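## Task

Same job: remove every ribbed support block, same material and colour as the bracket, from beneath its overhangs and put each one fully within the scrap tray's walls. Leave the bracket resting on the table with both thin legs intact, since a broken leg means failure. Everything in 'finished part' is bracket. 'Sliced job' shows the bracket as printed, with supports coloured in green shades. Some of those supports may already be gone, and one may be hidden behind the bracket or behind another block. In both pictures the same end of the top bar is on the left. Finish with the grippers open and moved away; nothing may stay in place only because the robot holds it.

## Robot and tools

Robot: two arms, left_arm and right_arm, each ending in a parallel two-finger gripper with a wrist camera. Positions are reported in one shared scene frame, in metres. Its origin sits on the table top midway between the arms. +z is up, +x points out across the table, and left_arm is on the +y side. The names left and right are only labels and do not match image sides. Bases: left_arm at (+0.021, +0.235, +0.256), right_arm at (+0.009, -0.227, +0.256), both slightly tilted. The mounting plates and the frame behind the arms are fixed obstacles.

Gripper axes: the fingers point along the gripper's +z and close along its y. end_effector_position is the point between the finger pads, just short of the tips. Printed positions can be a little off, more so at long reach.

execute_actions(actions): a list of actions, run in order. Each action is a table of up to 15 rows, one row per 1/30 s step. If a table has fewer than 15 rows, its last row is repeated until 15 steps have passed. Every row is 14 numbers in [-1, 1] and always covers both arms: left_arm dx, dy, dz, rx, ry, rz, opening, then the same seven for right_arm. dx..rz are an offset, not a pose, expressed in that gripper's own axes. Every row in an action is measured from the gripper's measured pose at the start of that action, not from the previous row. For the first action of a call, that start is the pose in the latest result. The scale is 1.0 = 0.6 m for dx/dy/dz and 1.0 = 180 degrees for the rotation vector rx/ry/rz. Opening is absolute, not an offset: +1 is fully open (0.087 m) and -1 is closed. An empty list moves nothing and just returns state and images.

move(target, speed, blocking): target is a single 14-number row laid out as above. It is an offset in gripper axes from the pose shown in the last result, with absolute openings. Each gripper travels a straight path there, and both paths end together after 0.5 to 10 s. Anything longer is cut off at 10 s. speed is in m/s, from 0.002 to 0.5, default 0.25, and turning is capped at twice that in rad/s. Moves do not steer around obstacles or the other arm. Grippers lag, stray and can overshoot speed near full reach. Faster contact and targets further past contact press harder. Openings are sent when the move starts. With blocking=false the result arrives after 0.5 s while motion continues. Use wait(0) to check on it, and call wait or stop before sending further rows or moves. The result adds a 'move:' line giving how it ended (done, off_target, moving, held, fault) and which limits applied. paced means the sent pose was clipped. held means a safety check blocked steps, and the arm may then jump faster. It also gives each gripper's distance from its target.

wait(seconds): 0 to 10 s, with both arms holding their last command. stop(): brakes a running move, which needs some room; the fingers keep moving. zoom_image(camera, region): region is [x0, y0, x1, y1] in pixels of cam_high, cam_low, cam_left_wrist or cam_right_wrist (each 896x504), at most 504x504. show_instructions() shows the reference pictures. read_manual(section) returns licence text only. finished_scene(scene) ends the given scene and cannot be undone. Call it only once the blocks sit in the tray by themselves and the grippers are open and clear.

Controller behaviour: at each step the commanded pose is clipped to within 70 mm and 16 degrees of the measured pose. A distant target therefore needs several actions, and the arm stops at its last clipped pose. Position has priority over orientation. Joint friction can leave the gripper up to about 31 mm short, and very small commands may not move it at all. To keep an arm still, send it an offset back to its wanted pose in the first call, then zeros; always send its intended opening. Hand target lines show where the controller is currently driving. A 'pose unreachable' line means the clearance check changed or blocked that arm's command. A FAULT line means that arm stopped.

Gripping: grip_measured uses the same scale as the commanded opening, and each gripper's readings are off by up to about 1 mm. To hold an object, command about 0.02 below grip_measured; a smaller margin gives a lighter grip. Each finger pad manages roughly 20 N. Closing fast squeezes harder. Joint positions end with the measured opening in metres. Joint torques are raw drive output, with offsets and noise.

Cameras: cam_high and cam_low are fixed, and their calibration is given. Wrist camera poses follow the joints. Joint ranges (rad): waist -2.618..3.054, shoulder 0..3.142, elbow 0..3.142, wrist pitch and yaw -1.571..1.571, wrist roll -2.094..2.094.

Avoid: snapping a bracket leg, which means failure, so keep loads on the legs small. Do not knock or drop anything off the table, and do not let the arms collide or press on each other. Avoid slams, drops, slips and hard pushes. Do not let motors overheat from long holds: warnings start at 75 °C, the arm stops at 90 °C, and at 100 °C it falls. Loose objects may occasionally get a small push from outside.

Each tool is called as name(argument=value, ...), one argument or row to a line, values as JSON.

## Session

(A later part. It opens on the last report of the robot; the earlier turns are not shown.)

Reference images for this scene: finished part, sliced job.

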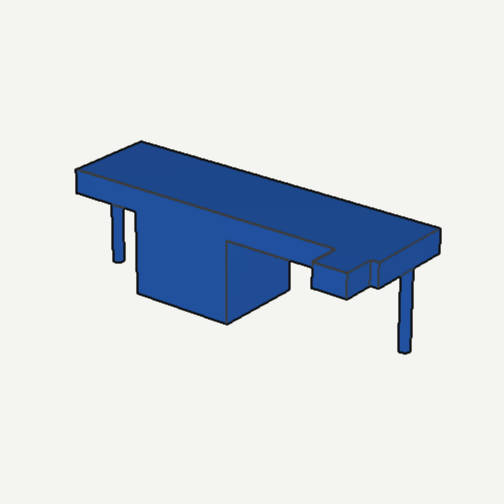

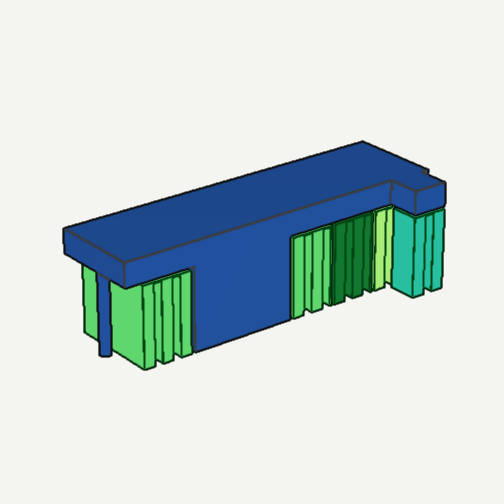

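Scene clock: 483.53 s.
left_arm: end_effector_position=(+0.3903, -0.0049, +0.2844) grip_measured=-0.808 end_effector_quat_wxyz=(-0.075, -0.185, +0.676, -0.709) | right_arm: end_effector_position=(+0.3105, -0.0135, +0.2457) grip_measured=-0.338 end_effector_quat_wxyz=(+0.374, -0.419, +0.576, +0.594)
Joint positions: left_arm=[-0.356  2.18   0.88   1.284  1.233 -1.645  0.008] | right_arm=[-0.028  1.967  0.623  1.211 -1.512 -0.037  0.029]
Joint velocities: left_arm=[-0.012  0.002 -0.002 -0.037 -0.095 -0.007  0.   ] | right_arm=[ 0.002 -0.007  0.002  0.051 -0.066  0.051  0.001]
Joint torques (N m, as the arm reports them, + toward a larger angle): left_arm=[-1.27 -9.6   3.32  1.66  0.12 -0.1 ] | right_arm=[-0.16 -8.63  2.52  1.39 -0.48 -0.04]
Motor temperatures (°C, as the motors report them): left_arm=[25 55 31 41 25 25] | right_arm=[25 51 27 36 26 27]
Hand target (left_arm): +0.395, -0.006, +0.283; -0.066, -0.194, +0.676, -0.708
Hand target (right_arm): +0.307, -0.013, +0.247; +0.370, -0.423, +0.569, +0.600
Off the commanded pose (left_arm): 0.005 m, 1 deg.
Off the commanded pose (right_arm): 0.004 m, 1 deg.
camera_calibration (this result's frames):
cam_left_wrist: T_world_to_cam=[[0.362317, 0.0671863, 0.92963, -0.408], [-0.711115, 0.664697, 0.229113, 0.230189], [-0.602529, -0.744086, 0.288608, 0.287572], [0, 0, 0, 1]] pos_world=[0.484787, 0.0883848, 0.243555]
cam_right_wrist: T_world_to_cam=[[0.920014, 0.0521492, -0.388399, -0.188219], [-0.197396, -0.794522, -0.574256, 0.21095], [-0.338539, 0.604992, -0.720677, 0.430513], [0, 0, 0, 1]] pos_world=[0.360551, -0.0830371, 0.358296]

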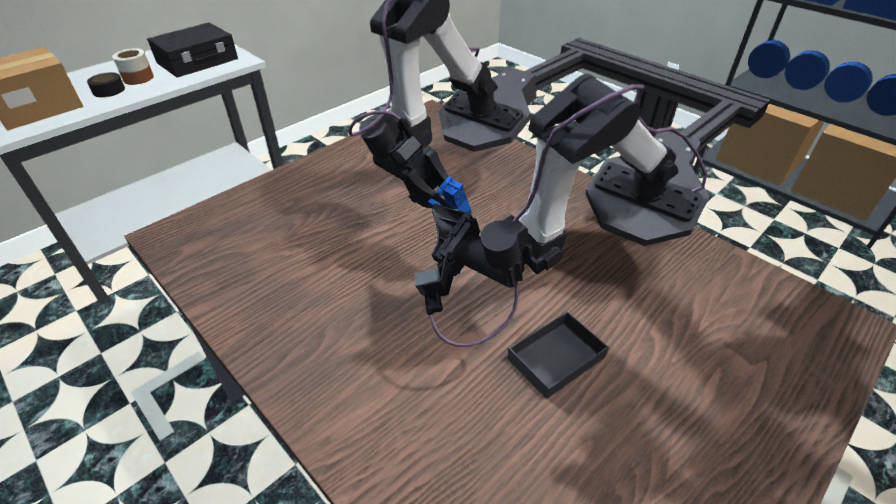

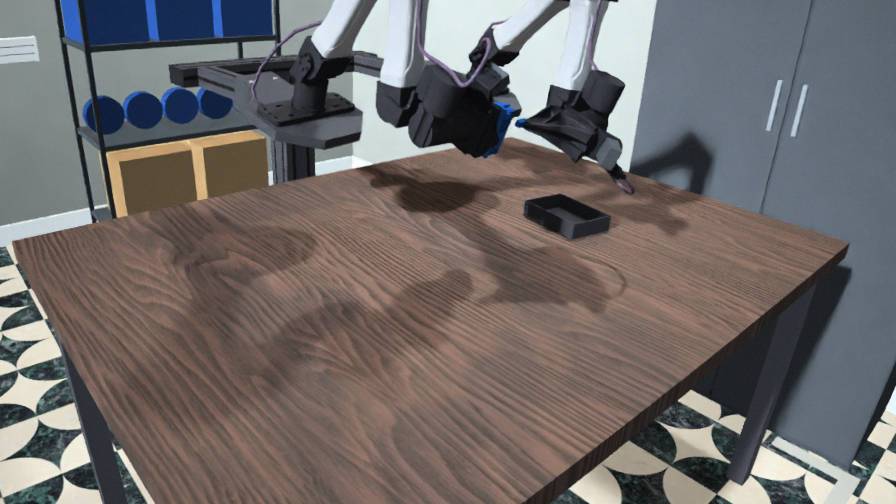

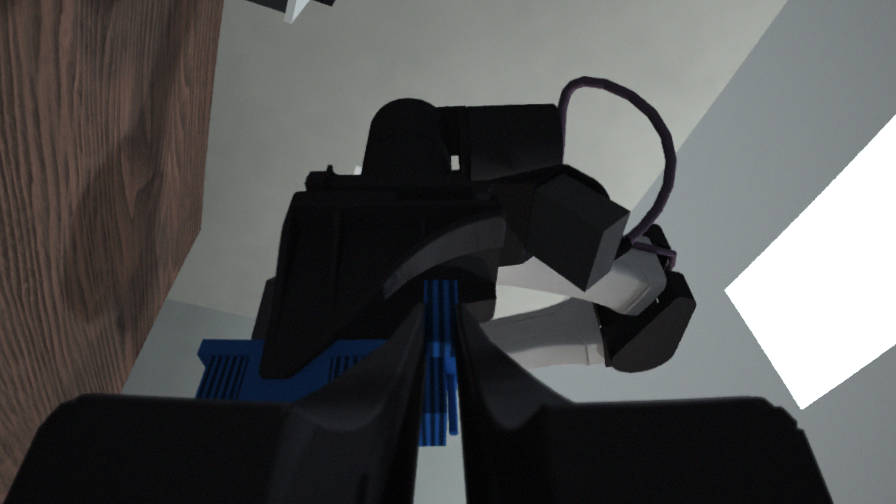

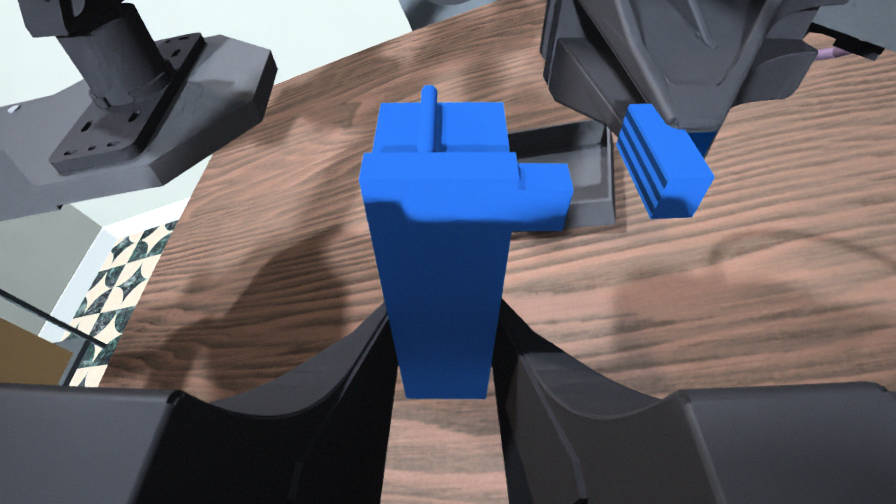

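move(
  target=[0.0466,0.3383,-0.5495,-0.5143,-0.0066,0.1780,-0.92, 0.0009,-0.0234,-0.0002,0.0255,0.0009,0,-0.44],
  speed=0.25,
)

Scene clock: 522.53 s.
left_arm: end_effector_position=(+0.2537, +0.3032, +0.1043) grip_measured=-0.809 end_effector_quat_wxyz=(+0.014, +0.093, +0.996, +0.003) | right_arm: end_effector_position=(+0.3229, -0.0134, +0.2408) grip_measured=-0.338 end_effector_quat_wxyz=(+0.390, -0.407, +0.597, +0.570)
Joint positions: left_arm=[ 0.038  1.8    0.647 -0.105 -0.004  0.404  0.008] | right_arm=[-0.028  1.967  0.623  1.216 -1.436 -0.037  0.029]
Joint velocities: left_arm=[ 0.002 -0.017 -0.027  0.051  0.066 -0.022 -0.   ] | right_arm=[-0.007 -0.027 -0.017 -0.037  0.051 -0.037 -0.   ]
Joint torques (N m, as the arm reports them, + toward a larger angle): left_arm=[ 1.66 -6.19  0.63  0.57 -0.02 -0.11] | right_arm=[-0.09 -8.57  2.56  1.55 -0.28  0.08]
Motor temperatures (°C, as the motors report them): left_arm=[25 55 31 40 25 25] | right_arm=[25 51 27 36 26 27]
Hand target (left_arm): +0.242, +0.306, +0.101; +0.003, +0.091, +0.996, +0.007
Hand target (right_arm): +0.323, -0.013, +0.240; +0.390, -0.404, +0.600, +0.570
Off the commanded pose (left_arm): 0.015 m, 2 deg.
Off the commanded pose (right_arm): 0.001 m, 0 deg.
move: off_target (left_arm)
camera_calibration (this result's frames):
cam_left_wrist: T_world_to_cam=[[-0.179704, -0.983575, -0.0169369, 0.343036], [-0.654547, 0.106701, 0.748454, 0.0701498], [-0.734353, 0.145586, -0.662971, 0.349402], [0, 0, 0, 1]] pos_world=[0.364146, 0.279049, 0.184949]
cam_right_wrist: T_world_to_cam=[[0.924092, -0.0227148, -0.381494, -0.205586], [-0.247688, -0.795797, -0.552592, 0.221704], [-0.29104, 0.605137, -0.741016, 0.420627], [0, 0, 0, 1]] pos_world=[0.367313, -0.0827753, 0.355773]

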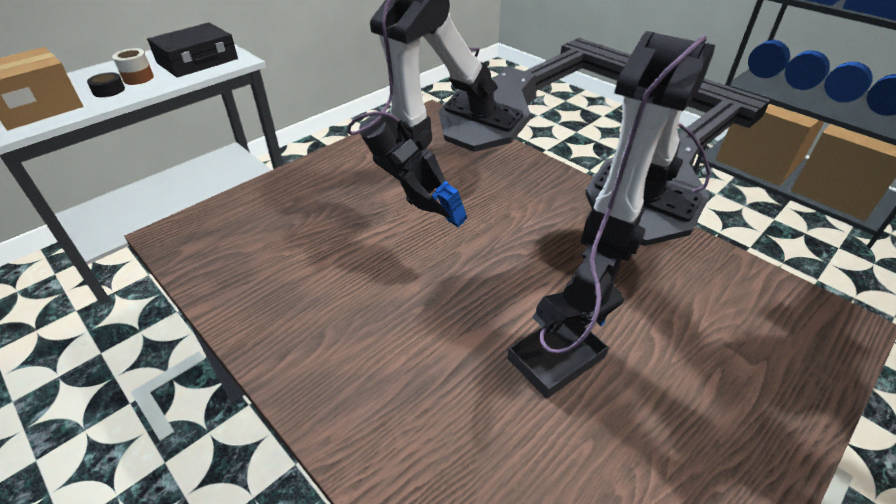

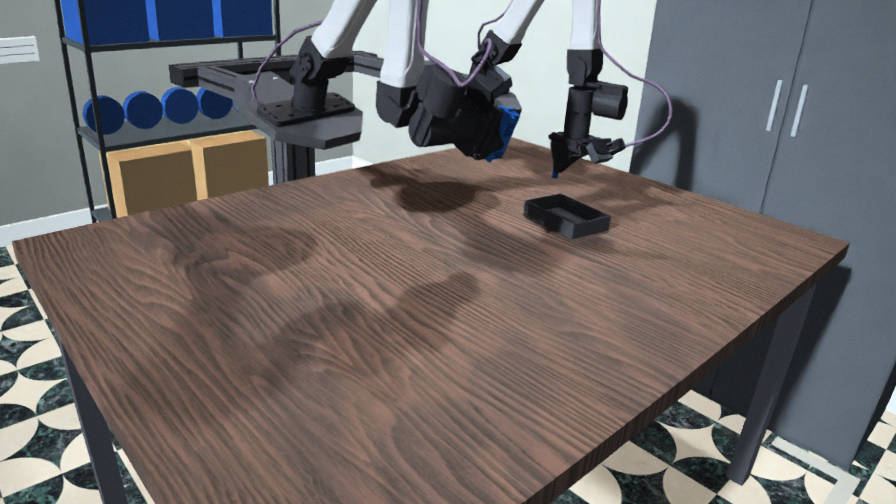

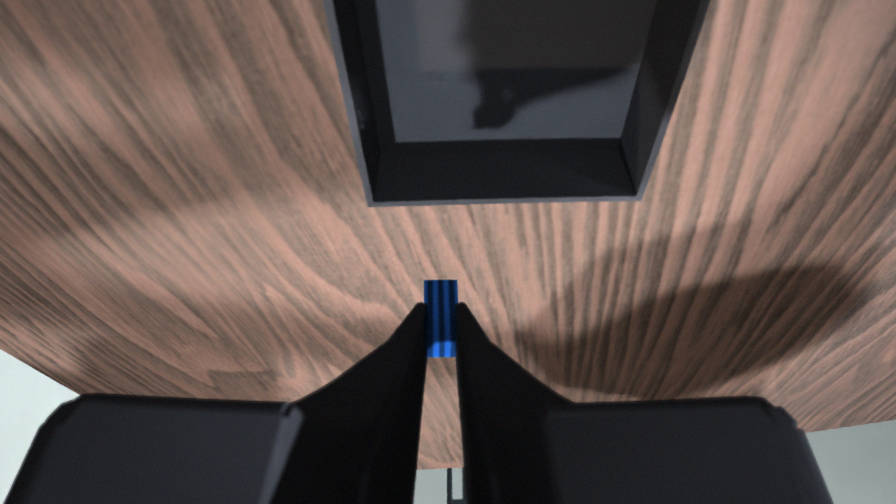

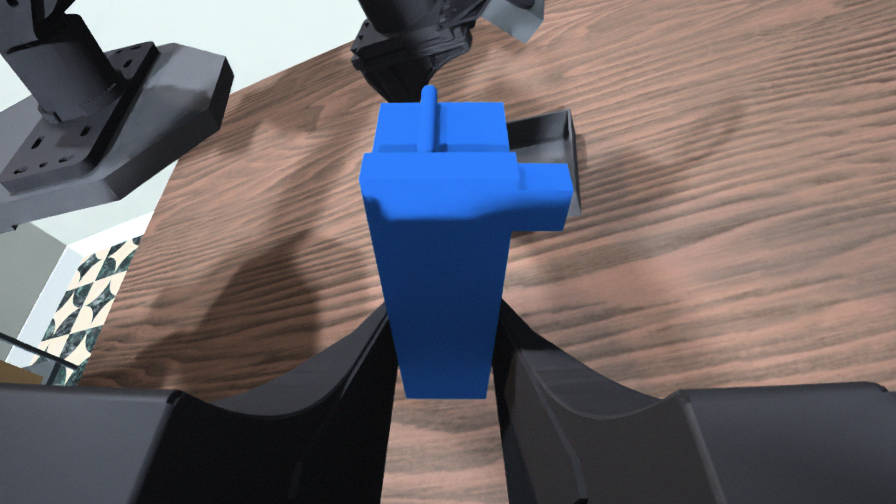

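move(
  target=[-0.0283,-0.0167,0.1238,0,0,0,-0.92, 0,0,0,0,0,0,-0.44],
  speed=0.12,
)

Scene clock: 535.30 s.
left_arm: end_effector_position=(+0.2631, +0.2899, +0.0350) grip_measured=-0.808 end_effector_quat_wxyz=(+0.010, +0.091, +0.996, -0.002) | right_arm: end_effector_position=(+0.3229, -0.0134, +0.2408) grip_measured=-0.338 end_effector_quat_wxyz=(+0.391, -0.407, +0.597, +0.570)
Joint positions: left_arm=[-0.008  2.131  0.739  0.122 -0.01   0.357  0.008] | right_arm=[-0.028  1.967  0.623  1.216 -1.436 -0.037  0.029]
Joint velocities: left_arm=[ 0.007  0.002 -0.002  0.022  0.051  0.037  0.001] | right_arm=[-0.002  0.007 -0.002 -0.051  0.022  0.007  0.   ]
Joint torques (N m, as the arm reports them, + toward a larger angle): left_arm=[-0.67 -6.2   3.04  0.58 -0.03 -0.21] | right_arm=[-0.32 -8.73  2.54  1.46 -0.36  0.01]
Motor temperatures (°C, as the motors report them): left_arm=[25 52 31 38 25 25] | right_arm=[25 51 27 36 26 27]
Hand target (left_arm): +0.269, +0.289, +0.030; +0.014, +0.093, +0.996, +0.003
Hand target (right_arm): +0.323, -0.013, +0.241; +0.390, -0.407, +0.597, +0.570
Off the commanded pose (left_arm): 0.009 m, 1 deg.
Off the commanded pose (right_arm): 0.000 m, 0 deg.
move: done
camera_calibration (this result's frames):
cam_left_wrist: T_world_to_cam=[[-0.17725, -0.984151, -0.00546071, 0.329552], [-0.647175, 0.112375, 0.754014, 0.125822], [-0.741449, 0.137183, -0.656836, 0.316436], [0, 0, 0, 1]] pos_world=[0.374463, 0.26678, 0.114775]
cam_right_wrist: T_world_to_cam=[[0.924236, -0.0227004, -0.381145, -0.205733], [-0.247482, -0.795771, -0.552722, 0.221695], [-0.290757, 0.605172, -0.741098, 0.420583], [0, 0, 0, 1]] pos_world=[0.367299, -0.0827774, 0.355815]

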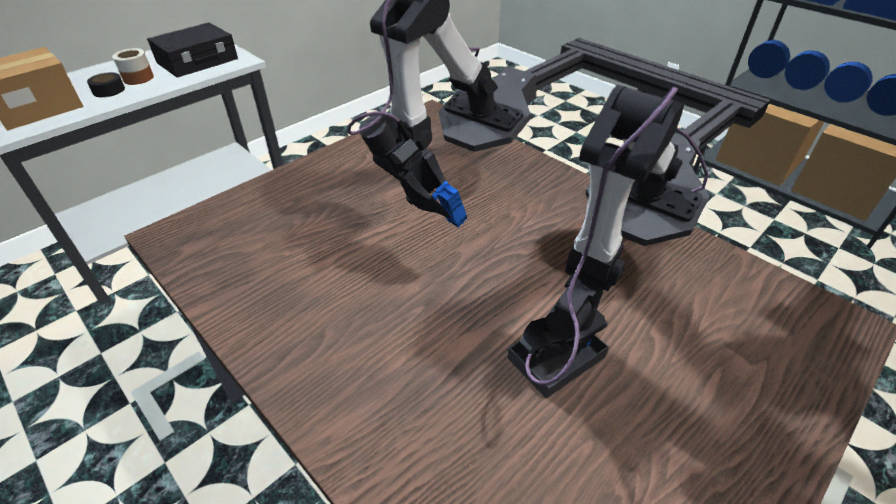

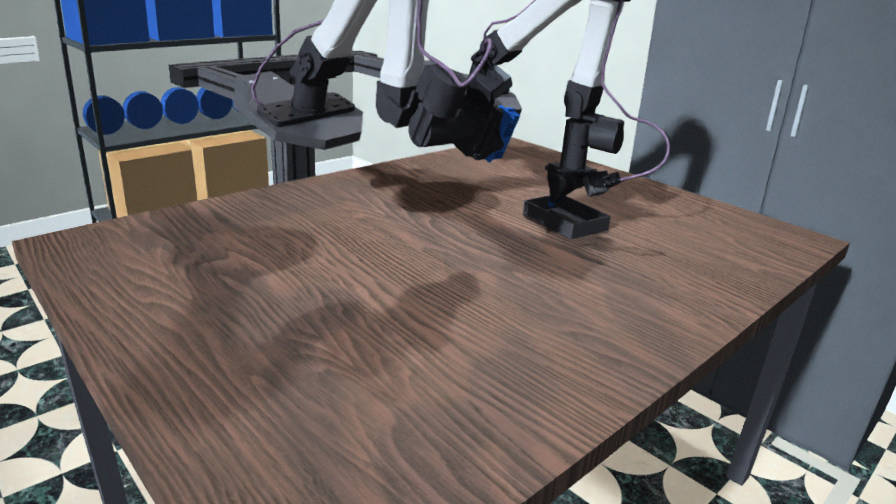

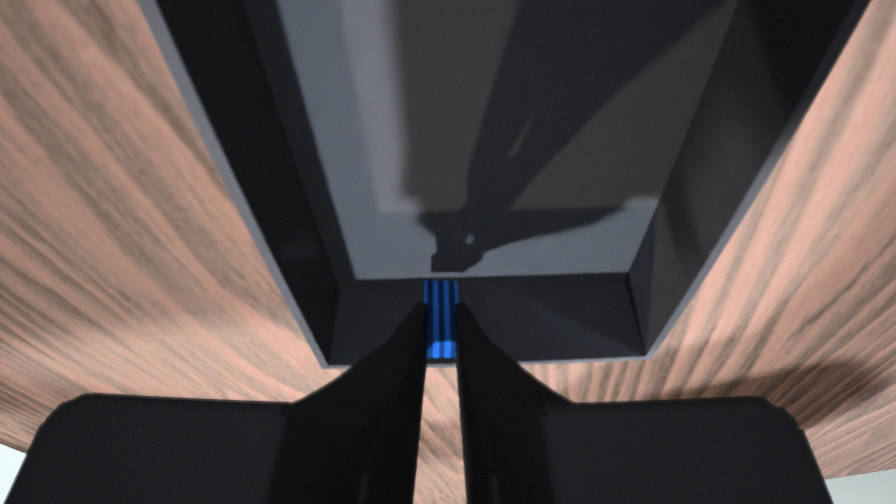

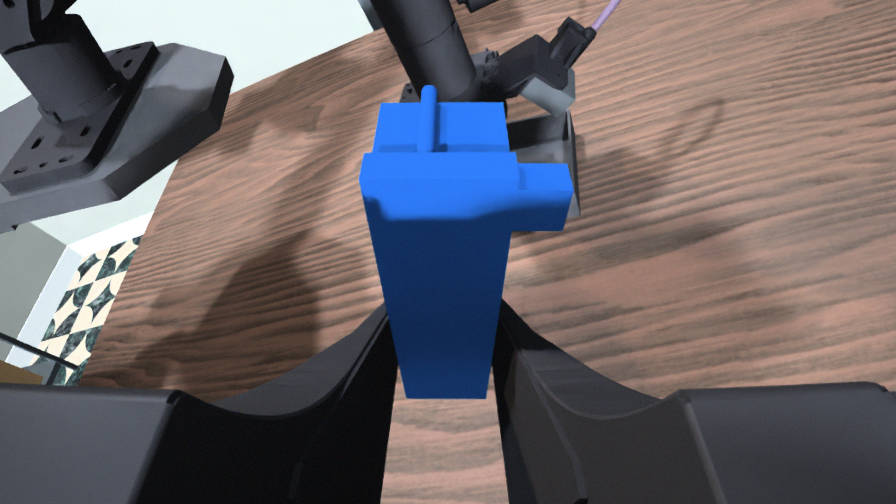

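move(
  target=[-0.013,0,0.030,0,0,0,-0.92, 0,0,0,0,0,0,-0.44],
  speed=0.05,
)

Scene clock: 541.80 s.
left_arm: end_effector_position=(+0.2656, +0.2900, +0.0249) grip_measured=-0.808 end_effector_quat_wxyz=(+0.006, +0.089, +0.996, -0.003) | right_arm: end_effector_position=(+0.3229, -0.0134, +0.2408) grip_measured=-0.338 end_effector_quat_wxyz=(+0.391, -0.407, +0.597, +0.570)
Joint positions: left_arm=[-0.008  2.18   0.772  0.13  -0.011  0.353  0.008] | right_arm=[-0.028  1.967  0.623  1.216 -1.436 -0.037  0.029]
Joint velocities: left_arm=[-0.002  0.012  0.017 -0.066  0.007 -0.007  0.   ] | right_arm=[ 0.002  0.007 -0.002 -0.007 -0.037 -0.007  0.001]
Joint torques (N m, as the arm reports them, + toward a larger angle): left_arm=[-0.73 -5.72  3.12  0.59  0.06 -0.19] | right_arm=[-0.3  -8.77  2.62  1.49 -0.37  0.01]
Motor temperatures (°C, as the motors report them): left_arm=[25 51 31 38 25 25] | right_arm=[25 51 27 36 26 27]
Hand target (left_arm): +0.271, +0.288, +0.017; +0.010, +0.091, +0.996, -0.002
Hand target (right_arm): +0.323, -0.013, +0.241; +0.391, -0.407, +0.597, +0.570
Off the commanded pose (left_arm): 0.010 m, 0 deg.
Off the commanded pose (right_arm): 0.000 m, 0 deg.
move: done
camera_calibration (this result's frames):
cam_left_wrist: T_world_to_cam=[[-0.17329, -0.984866, -0.00313966, 0.329169], [-0.641874, 0.110521, 0.758804, 0.133998], [-0.746973, 0.133509, -0.651312, 0.314034], [0, 0, 0, 1]] pos_world=[0.377627, 0.267451, 0.103889]
cam_right_wrist: T_world_to_cam=[[0.924236, -0.0227004, -0.381145, -0.205733], [-0.247482, -0.795771, -0.552722, 0.221695], [-0.290757, 0.605172, -0.741098, 0.420583], [0, 0, 0, 1]] pos_world=[0.367299, -0.0827774, 0.355815]

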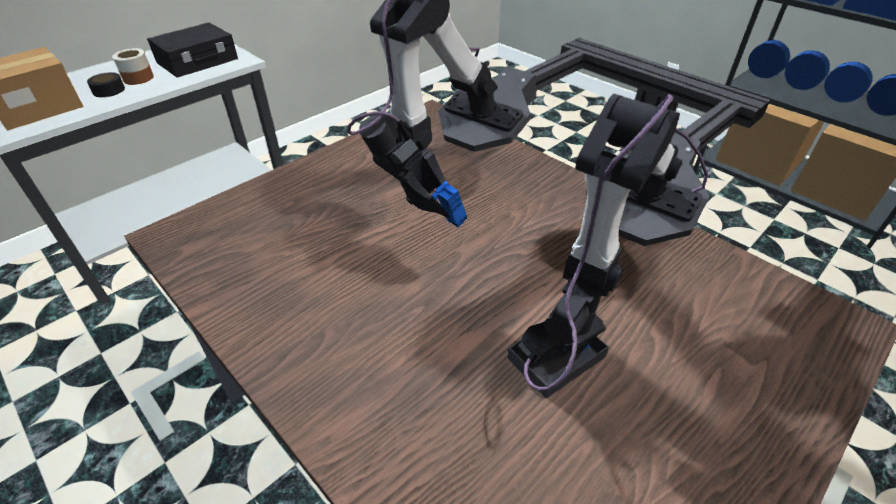

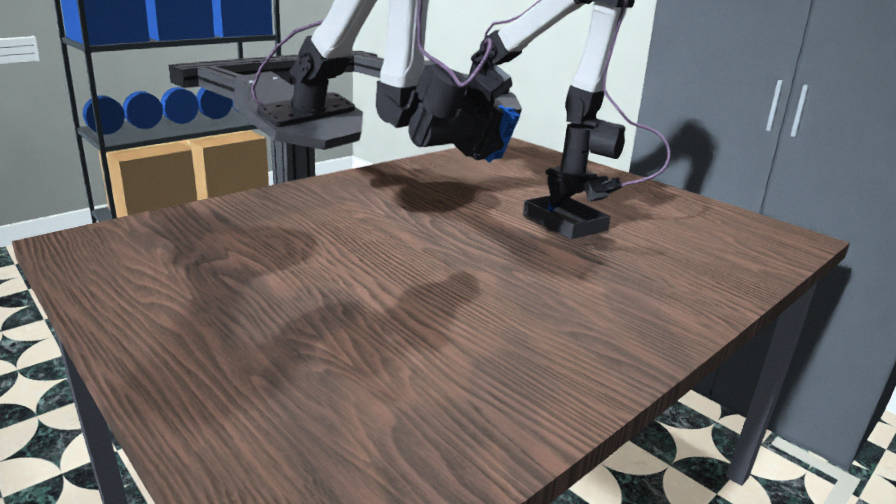

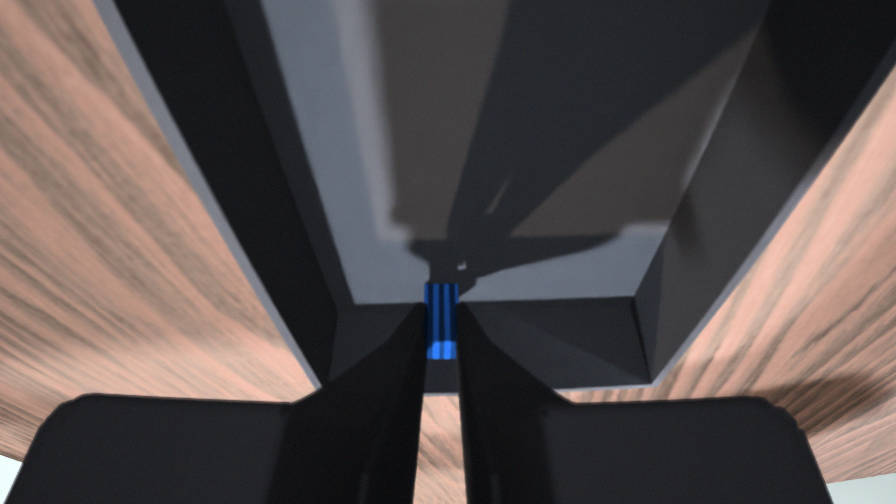

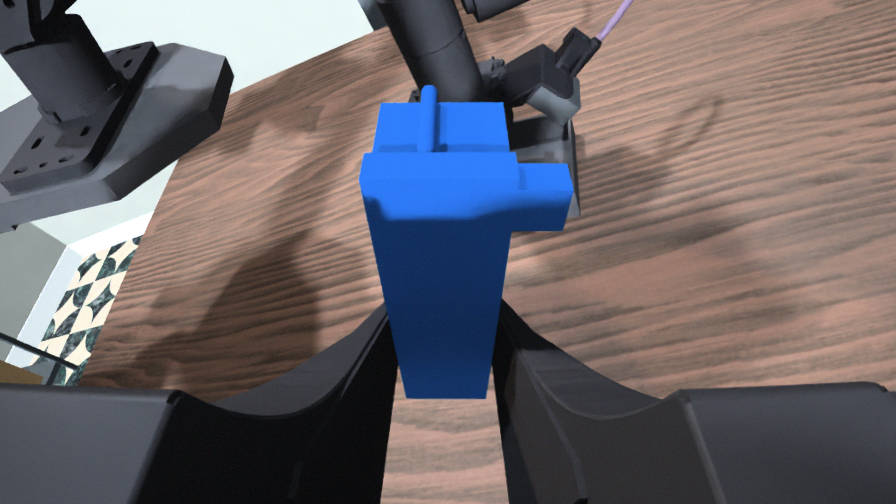

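execute_actions(
  actions=[
    [[0,0,0,0,0,0,-0.80,0,0,0,0,0,0,-0.44],[0,0,0,0,0,0,-0.78,0,0,0,0,0,0,-0.44],[0,0,0,0,0,0,-0.75,0,0,0,0,0,0,-0.44],[0,0,0,0,0,0,-0.71,0,0,0,0,0,0,-0.44],[0,0,0,0,0,0,-0.67,0,0,0,0,0,0,-0.44],[0,0,0,0,0,0,-0.63,0,0,0,0,0,0,-0.44],[0,0,0,0,0,0,-0.59,0,0,0,0,0,0,-0.44],[0,0,0,0,0,0,-0.55,0,0,0,0,0,0,-0.44],[0,0,-0.005,0,0,0,-0.52,0,0,0,0,0,0,-0.44],[0,0,-0.012,0,0,0,-0.5,0,0,0,0,0,0,-0.44],[0,0,-0.02,0,0,0,-0.5,0,0,0,0,0,0,-0.44],[0,0,-0.03,0,0,0,-0.5,0,0,0,0,0,0,-0.44],[0,0,-0.04,0,0,0,-0.5,0,0,0,0,0,0,-0.44],[0,0,-0.05,0,0,0,-0.5,0,0,0,0,0,0,-0.44],[0,0,-0.06,0,0,0,-0.5,0,0,0,0,0,0,-0.44]],
    [[0,0,-0.03,0,0,0,-0.5,0,0,0,0,0,0,-0.44],[0,0,-0.04,0,0,0,-0.5,0,0,0,0,0,0,-0.44],[0,0,-0.05,0,0,0,-0.5,0,0,0,0,0,0,-0.44],[0,0,-0.06,0,0,0,-0.5,0,0,0,0,0,0,-0.44],[0,0,-0.07,0,0,0,-0.5,0,0,0,0,0,0,-0.44],[0,0,-0.08,0,0,0,-0.5,0,0,0,0,0,0,-0.44],[0,0,-0.09,0,0,0,-0.5,0,0,0,0,0,0,-0.44],[0,0,-0.10,0,0,0,-0.5,0,0,0,0,0,0,-0.44]],
  ],
)

Scene clock: 550.70 s.
left_arm: end_effector_position=(+0.3001, +0.2976, +0.1033) grip_measured=-0.500 end_effector_quat_wxyz=(+0.057, +0.088, +0.994, +0.011) | right_arm: end_effector_position=(+0.3229, -0.0134, +0.2408) grip_measured=-0.338 end_effector_quat_wxyz=(+0.391, -0.407, +0.597, +0.570)
Joint positions: left_arm=[-0.008  1.839  0.747 -0.081 -0.011  0.352  0.022] | right_arm=[-0.028  1.967  0.623  1.216 -1.436 -0.037  0.029]
Joint velocities: left_arm=[ 0.002  0.022 -0.017 -0.154  0.066  0.022 -0.   ] | right_arm=[ 0.012 -0.002  0.002 -0.007  0.022 -0.095 -0.002]
Joint torques (N m, as the arm reports them, + toward a larger angle): left_arm=[ 0.23 -8.42  0.72  0.48  0.1  -0.18] | right_arm=[-0.29 -8.73  2.64  1.46 -0.34 -0.02]
Motor temperatures (°C, as the motors report them): left_arm=[25 50 31 37 25 25] | right_arm=[25 51 27 36 26 27]
Hand target (left_arm): +0.276, +0.293, +0.104; +0.023, +0.089, +0.996, +0.002
Hand target (right_arm): +0.323, -0.013, +0.241; +0.391, -0.407, +0.597, +0.570
Off the commanded pose (left_arm): 0.026 m, 4 deg.
Off the commanded pose (right_arm): 0.000 m, 0 deg.
camera_calibration (this result's frames):
cam_left_wrist: T_world_to_cam=[[-0.168777, -0.984897, -0.0386347, 0.345145], [-0.717052, 0.0957954, 0.690405, 0.129826], [-0.676277, 0.144228, -0.72239, 0.372787], [0, 0, 0, 1]] pos_world=[0.403453, 0.27373, 0.193]
cam_right_wrist: T_world_to_cam=[[0.924236, -0.0227004, -0.381145, -0.205733], [-0.247482, -0.795771, -0.552722, 0.221695], [-0.290757, 0.605172, -0.741098, 0.420583], [0, 0, 0, 1]] pos_world=[0.367299, -0.0827774, 0.355815]

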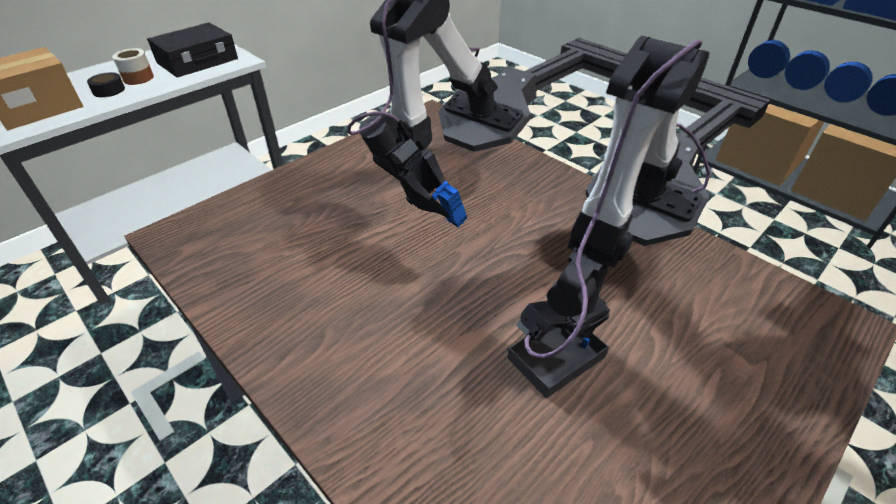

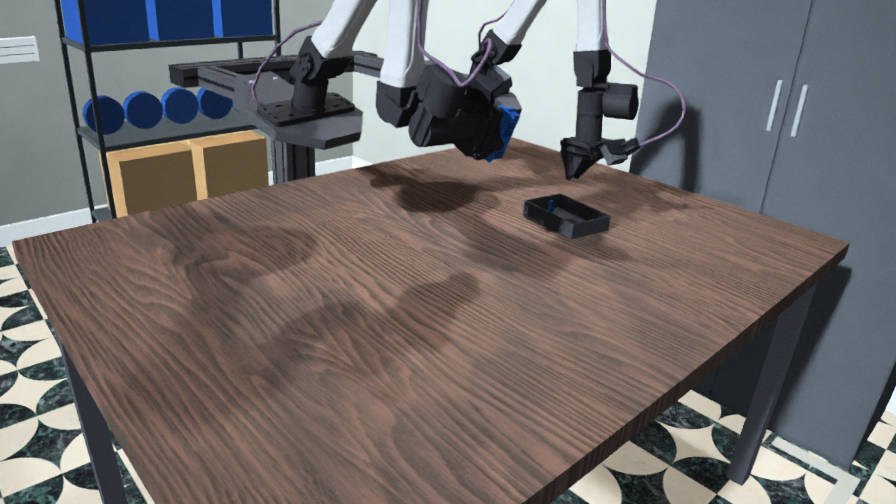

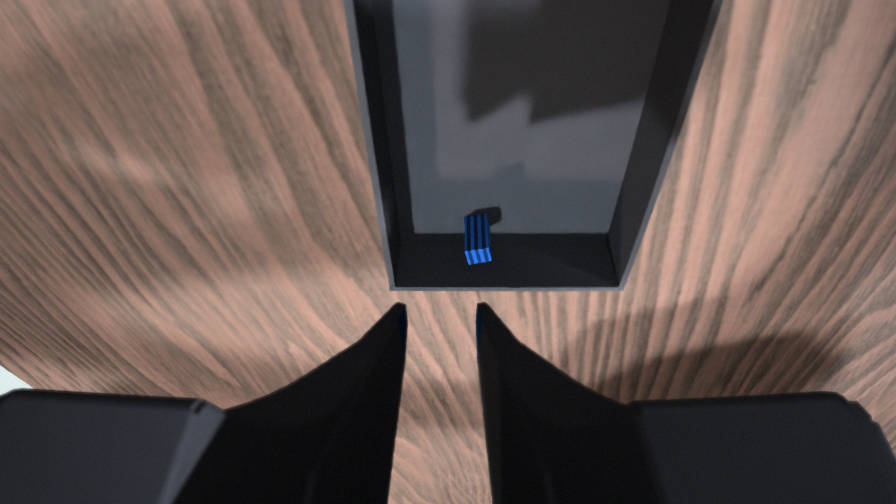

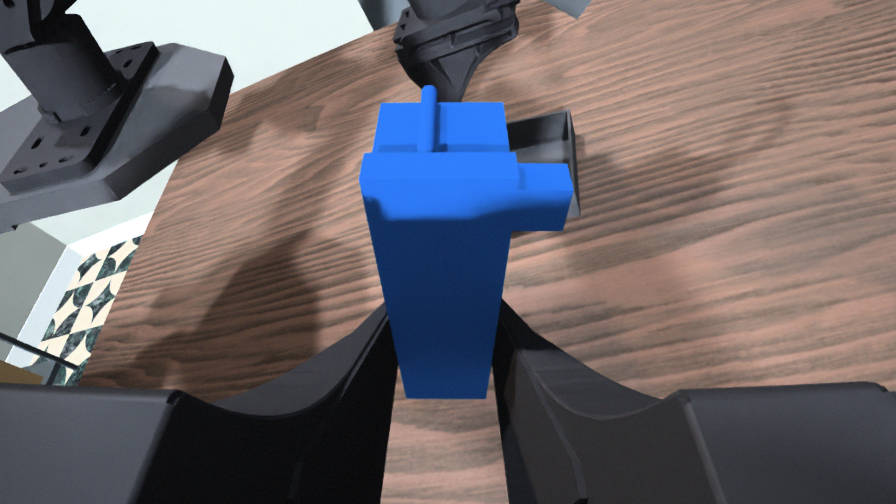

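execute_actions(
  actions=[],
)

Scene clock: 565.10 s.
left_arm: end_effector_position=(+0.2931, +0.2963, +0.1037) grip_measured=-0.500 end_effector_quat_wxyz=(+0.043, +0.089, +0.995, +0.007) | right_arm: end_effector_position=(+0.3229, -0.0134, +0.2408) grip_measured=-0.338 end_effector_quat_wxyz=(+0.391, -0.407, +0.597, +0.570)
Joint positions: left_arm=[-0.008  1.839  0.747 -0.109 -0.011  0.352  0.022] | right_arm=[-0.028  1.967  0.623  1.216 -1.436 -0.037  0.029]
Joint velocities: left_arm=[-0.007  0.017 -0.012 -0.022  0.051 -0.022 -0.001] | right_arm=[-0.002  0.007 -0.017  0.007 -0.022 -0.037 -0.   ]
Joint torques (N m, as the arm reports them, + toward a larger angle): left_arm=[ 0.19 -8.24  0.7   0.34  0.08 -0.15] | right_arm=[-0.29 -8.7   2.63  1.49 -0.34  0.  ]
Motor temperatures (°C, as the motors report them): left_arm=[25 50 30 36 25 25] | right_arm=[25 51 27 36 26 27]
Hand target (left_arm): +0.277, +0.293, +0.104; +0.023, +0.089, +0.996, +0.002
Hand target (right_arm): +0.323, -0.013, +0.241; +0.391, -0.407, +0.597, +0.570
Off the commanded pose (left_arm): 0.019 m, 2 deg.
Off the commanded pose (right_arm): 0.000 m, 0 deg.
camera_calibration (this result's frames):
cam_left_wrist: T_world_to_cam=[[-0.170251, -0.98497, -0.0291271, 0.342244], [-0.697537, 0.0995848, 0.709595, 0.115817], [-0.696029, 0.141126, -0.704008, 0.373306], [0, 0, 0, 1]] pos_world=[0.398886, 0.272883, 0.190596]
cam_right_wrist: T_world_to_cam=[[0.924236, -0.0227004, -0.381145, -0.205733], [-0.247482, -0.795771, -0.552722, 0.221695], [-0.290757, 0.605172, -0.741098, 0.420583], [0, 0, 0, 1]] pos_world=[0.367299, -0.0827774, 0.355815]

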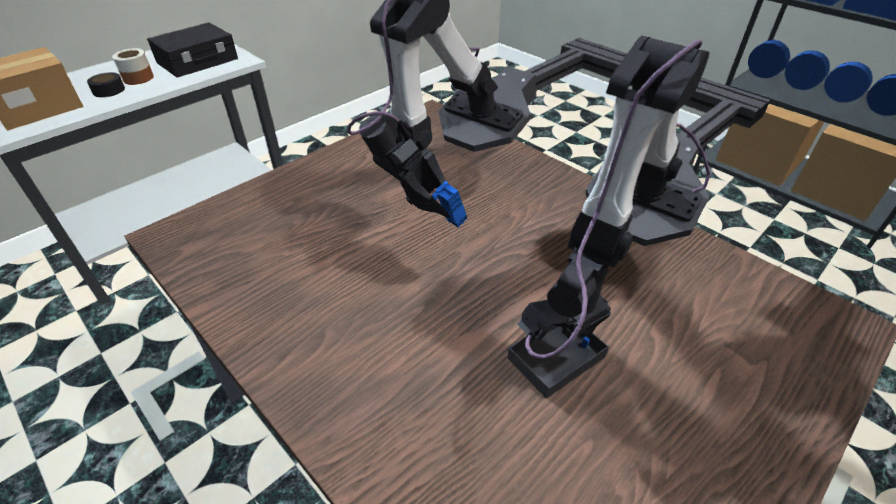

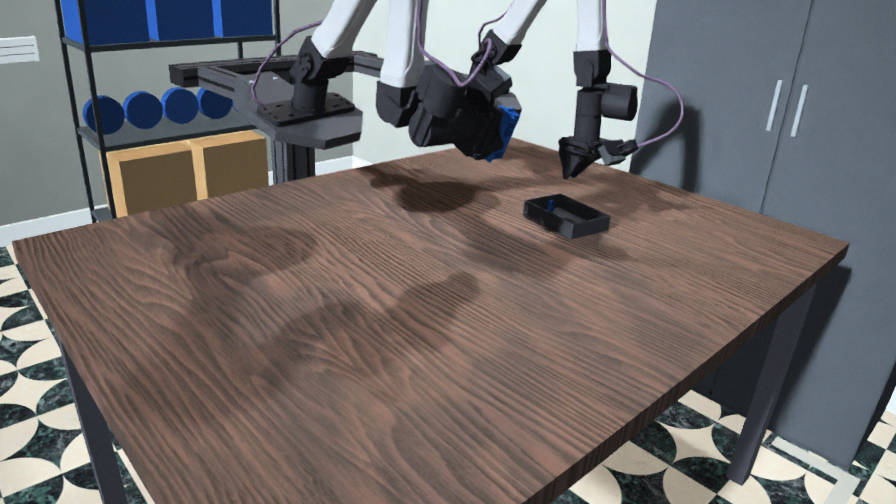

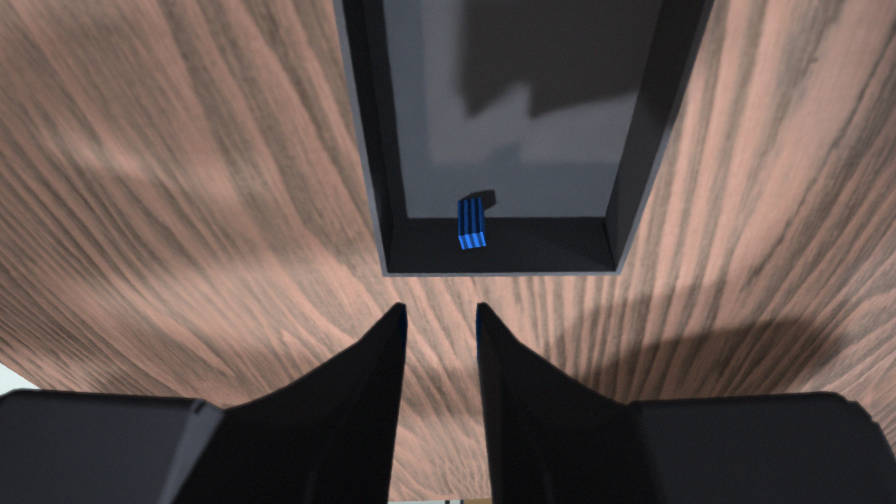

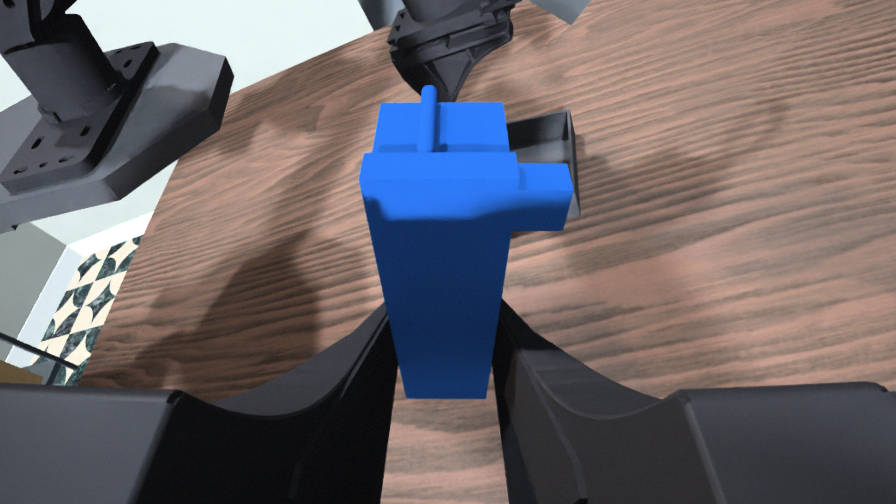

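show_instructions(
)

Reference images for this scene: finished part, sliced job.

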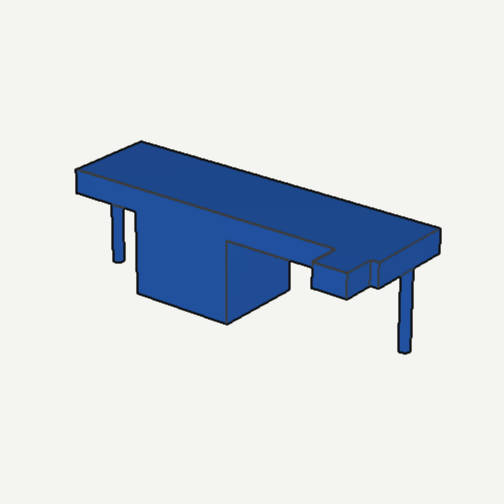

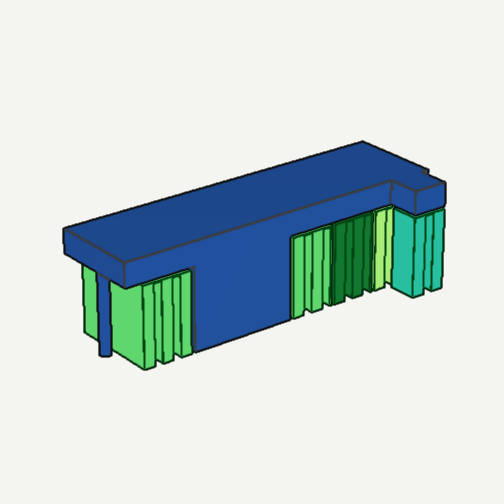

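move(
  target=[-0.3527,-0.1147,-0.1963,0.1676,-0.3583,0.0368,0.05, 0,0,0,0,0,0,-0.44],
  speed=0.35,
)

Scene clock: 622.00 s.
left_arm: end_effector_position=(+0.4853, +0.1965, +0.2512) grip_measured=+0.050 end_effector_quat_wxyz=(+0.551, +0.143, +0.775, -0.275) | right_arm: end_effector_position=(+0.3229, -0.0134, +0.2408) grip_measured=-0.338 end_effector_quat_wxyz=(+0.391, -0.407, +0.597, +0.570)
Joint positions: left_arm=[0.009 1.794 0.679 1.028 0.797 0.    0.046] | right_arm=[-0.028  1.967  0.623  1.216 -1.436 -0.037  0.029]
Joint velocities: left_arm=[-0.017 -0.017 -0.007 -0.051 -0.066 -0.007  0.001] | right_arm=[ 0.007 -0.007 -0.017  0.022  0.081  0.007 -0.   ]
Joint torques (N m, as the arm reports them, + toward a larger angle): left_arm=[-0.79 -6.07  3.46  1.9   0.28 -0.22] | right_arm=[-0.28 -8.73  2.56  1.47 -0.34  0.01]
Motor temperatures (°C, as the motors report them): left_arm=[25 51 30 34 25 25] | right_arm=[25 50 27 36 26 27]
Hand target (left_arm): +0.477, +0.189, +0.238; +0.535, +0.138, +0.782, -0.288
Hand target (right_arm): +0.323, -0.013, +0.241; +0.391, -0.407, +0.597, +0.570
Off the commanded pose (left_arm): 0.017 m, 2 deg.
Off the commanded pose (right_arm): 0.000 m, 0 deg.
move: off_target (left_arm)
camera_calibration (this result's frames):
cam_left_wrist: T_world_to_cam=[[-0.515925, -0.812482, 0.271467, 0.339248], [-0.825818, 0.387497, -0.40972, 0.442038], [0.227698, -0.435567, -0.870882, 0.331971], [0, 0, 0, 1]] pos_world=[0.46448, 0.24894, 0.378124]
cam_right_wrist: T_world_to_cam=[[0.924236, -0.0227004, -0.381145, -0.205733], [-0.247482, -0.795771, -0.552722, 0.221695], [-0.290757, 0.605172, -0.741098, 0.420583], [0, 0, 0, 1]] pos_world=[0.367299, -0.0827774, 0.355815]

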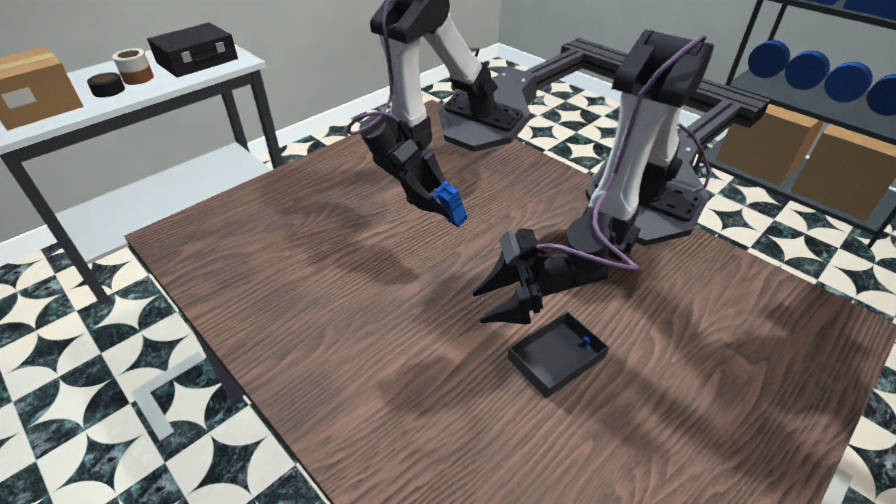

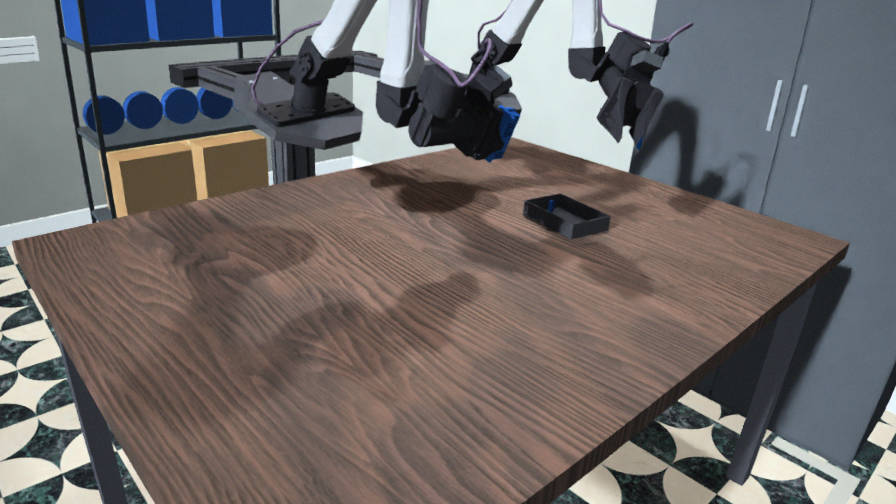

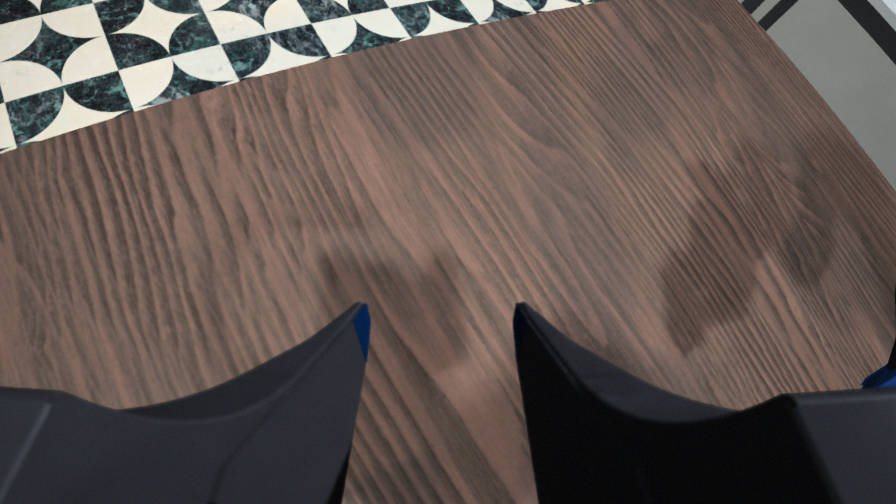

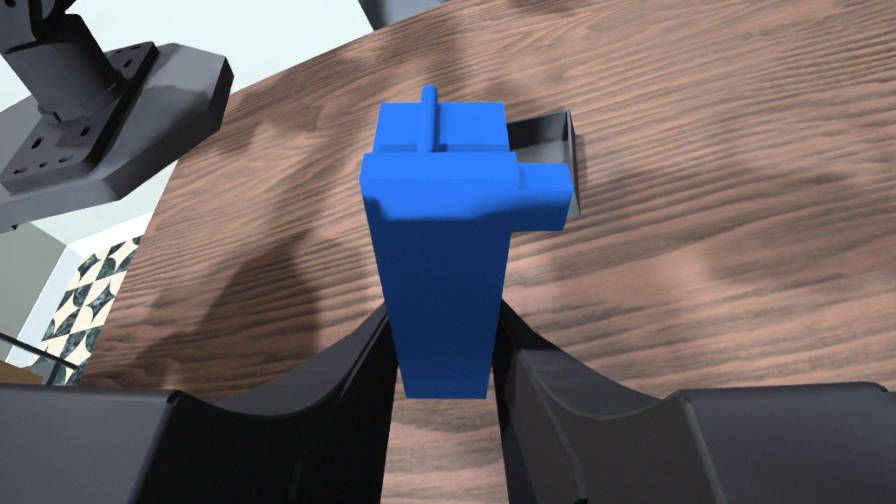

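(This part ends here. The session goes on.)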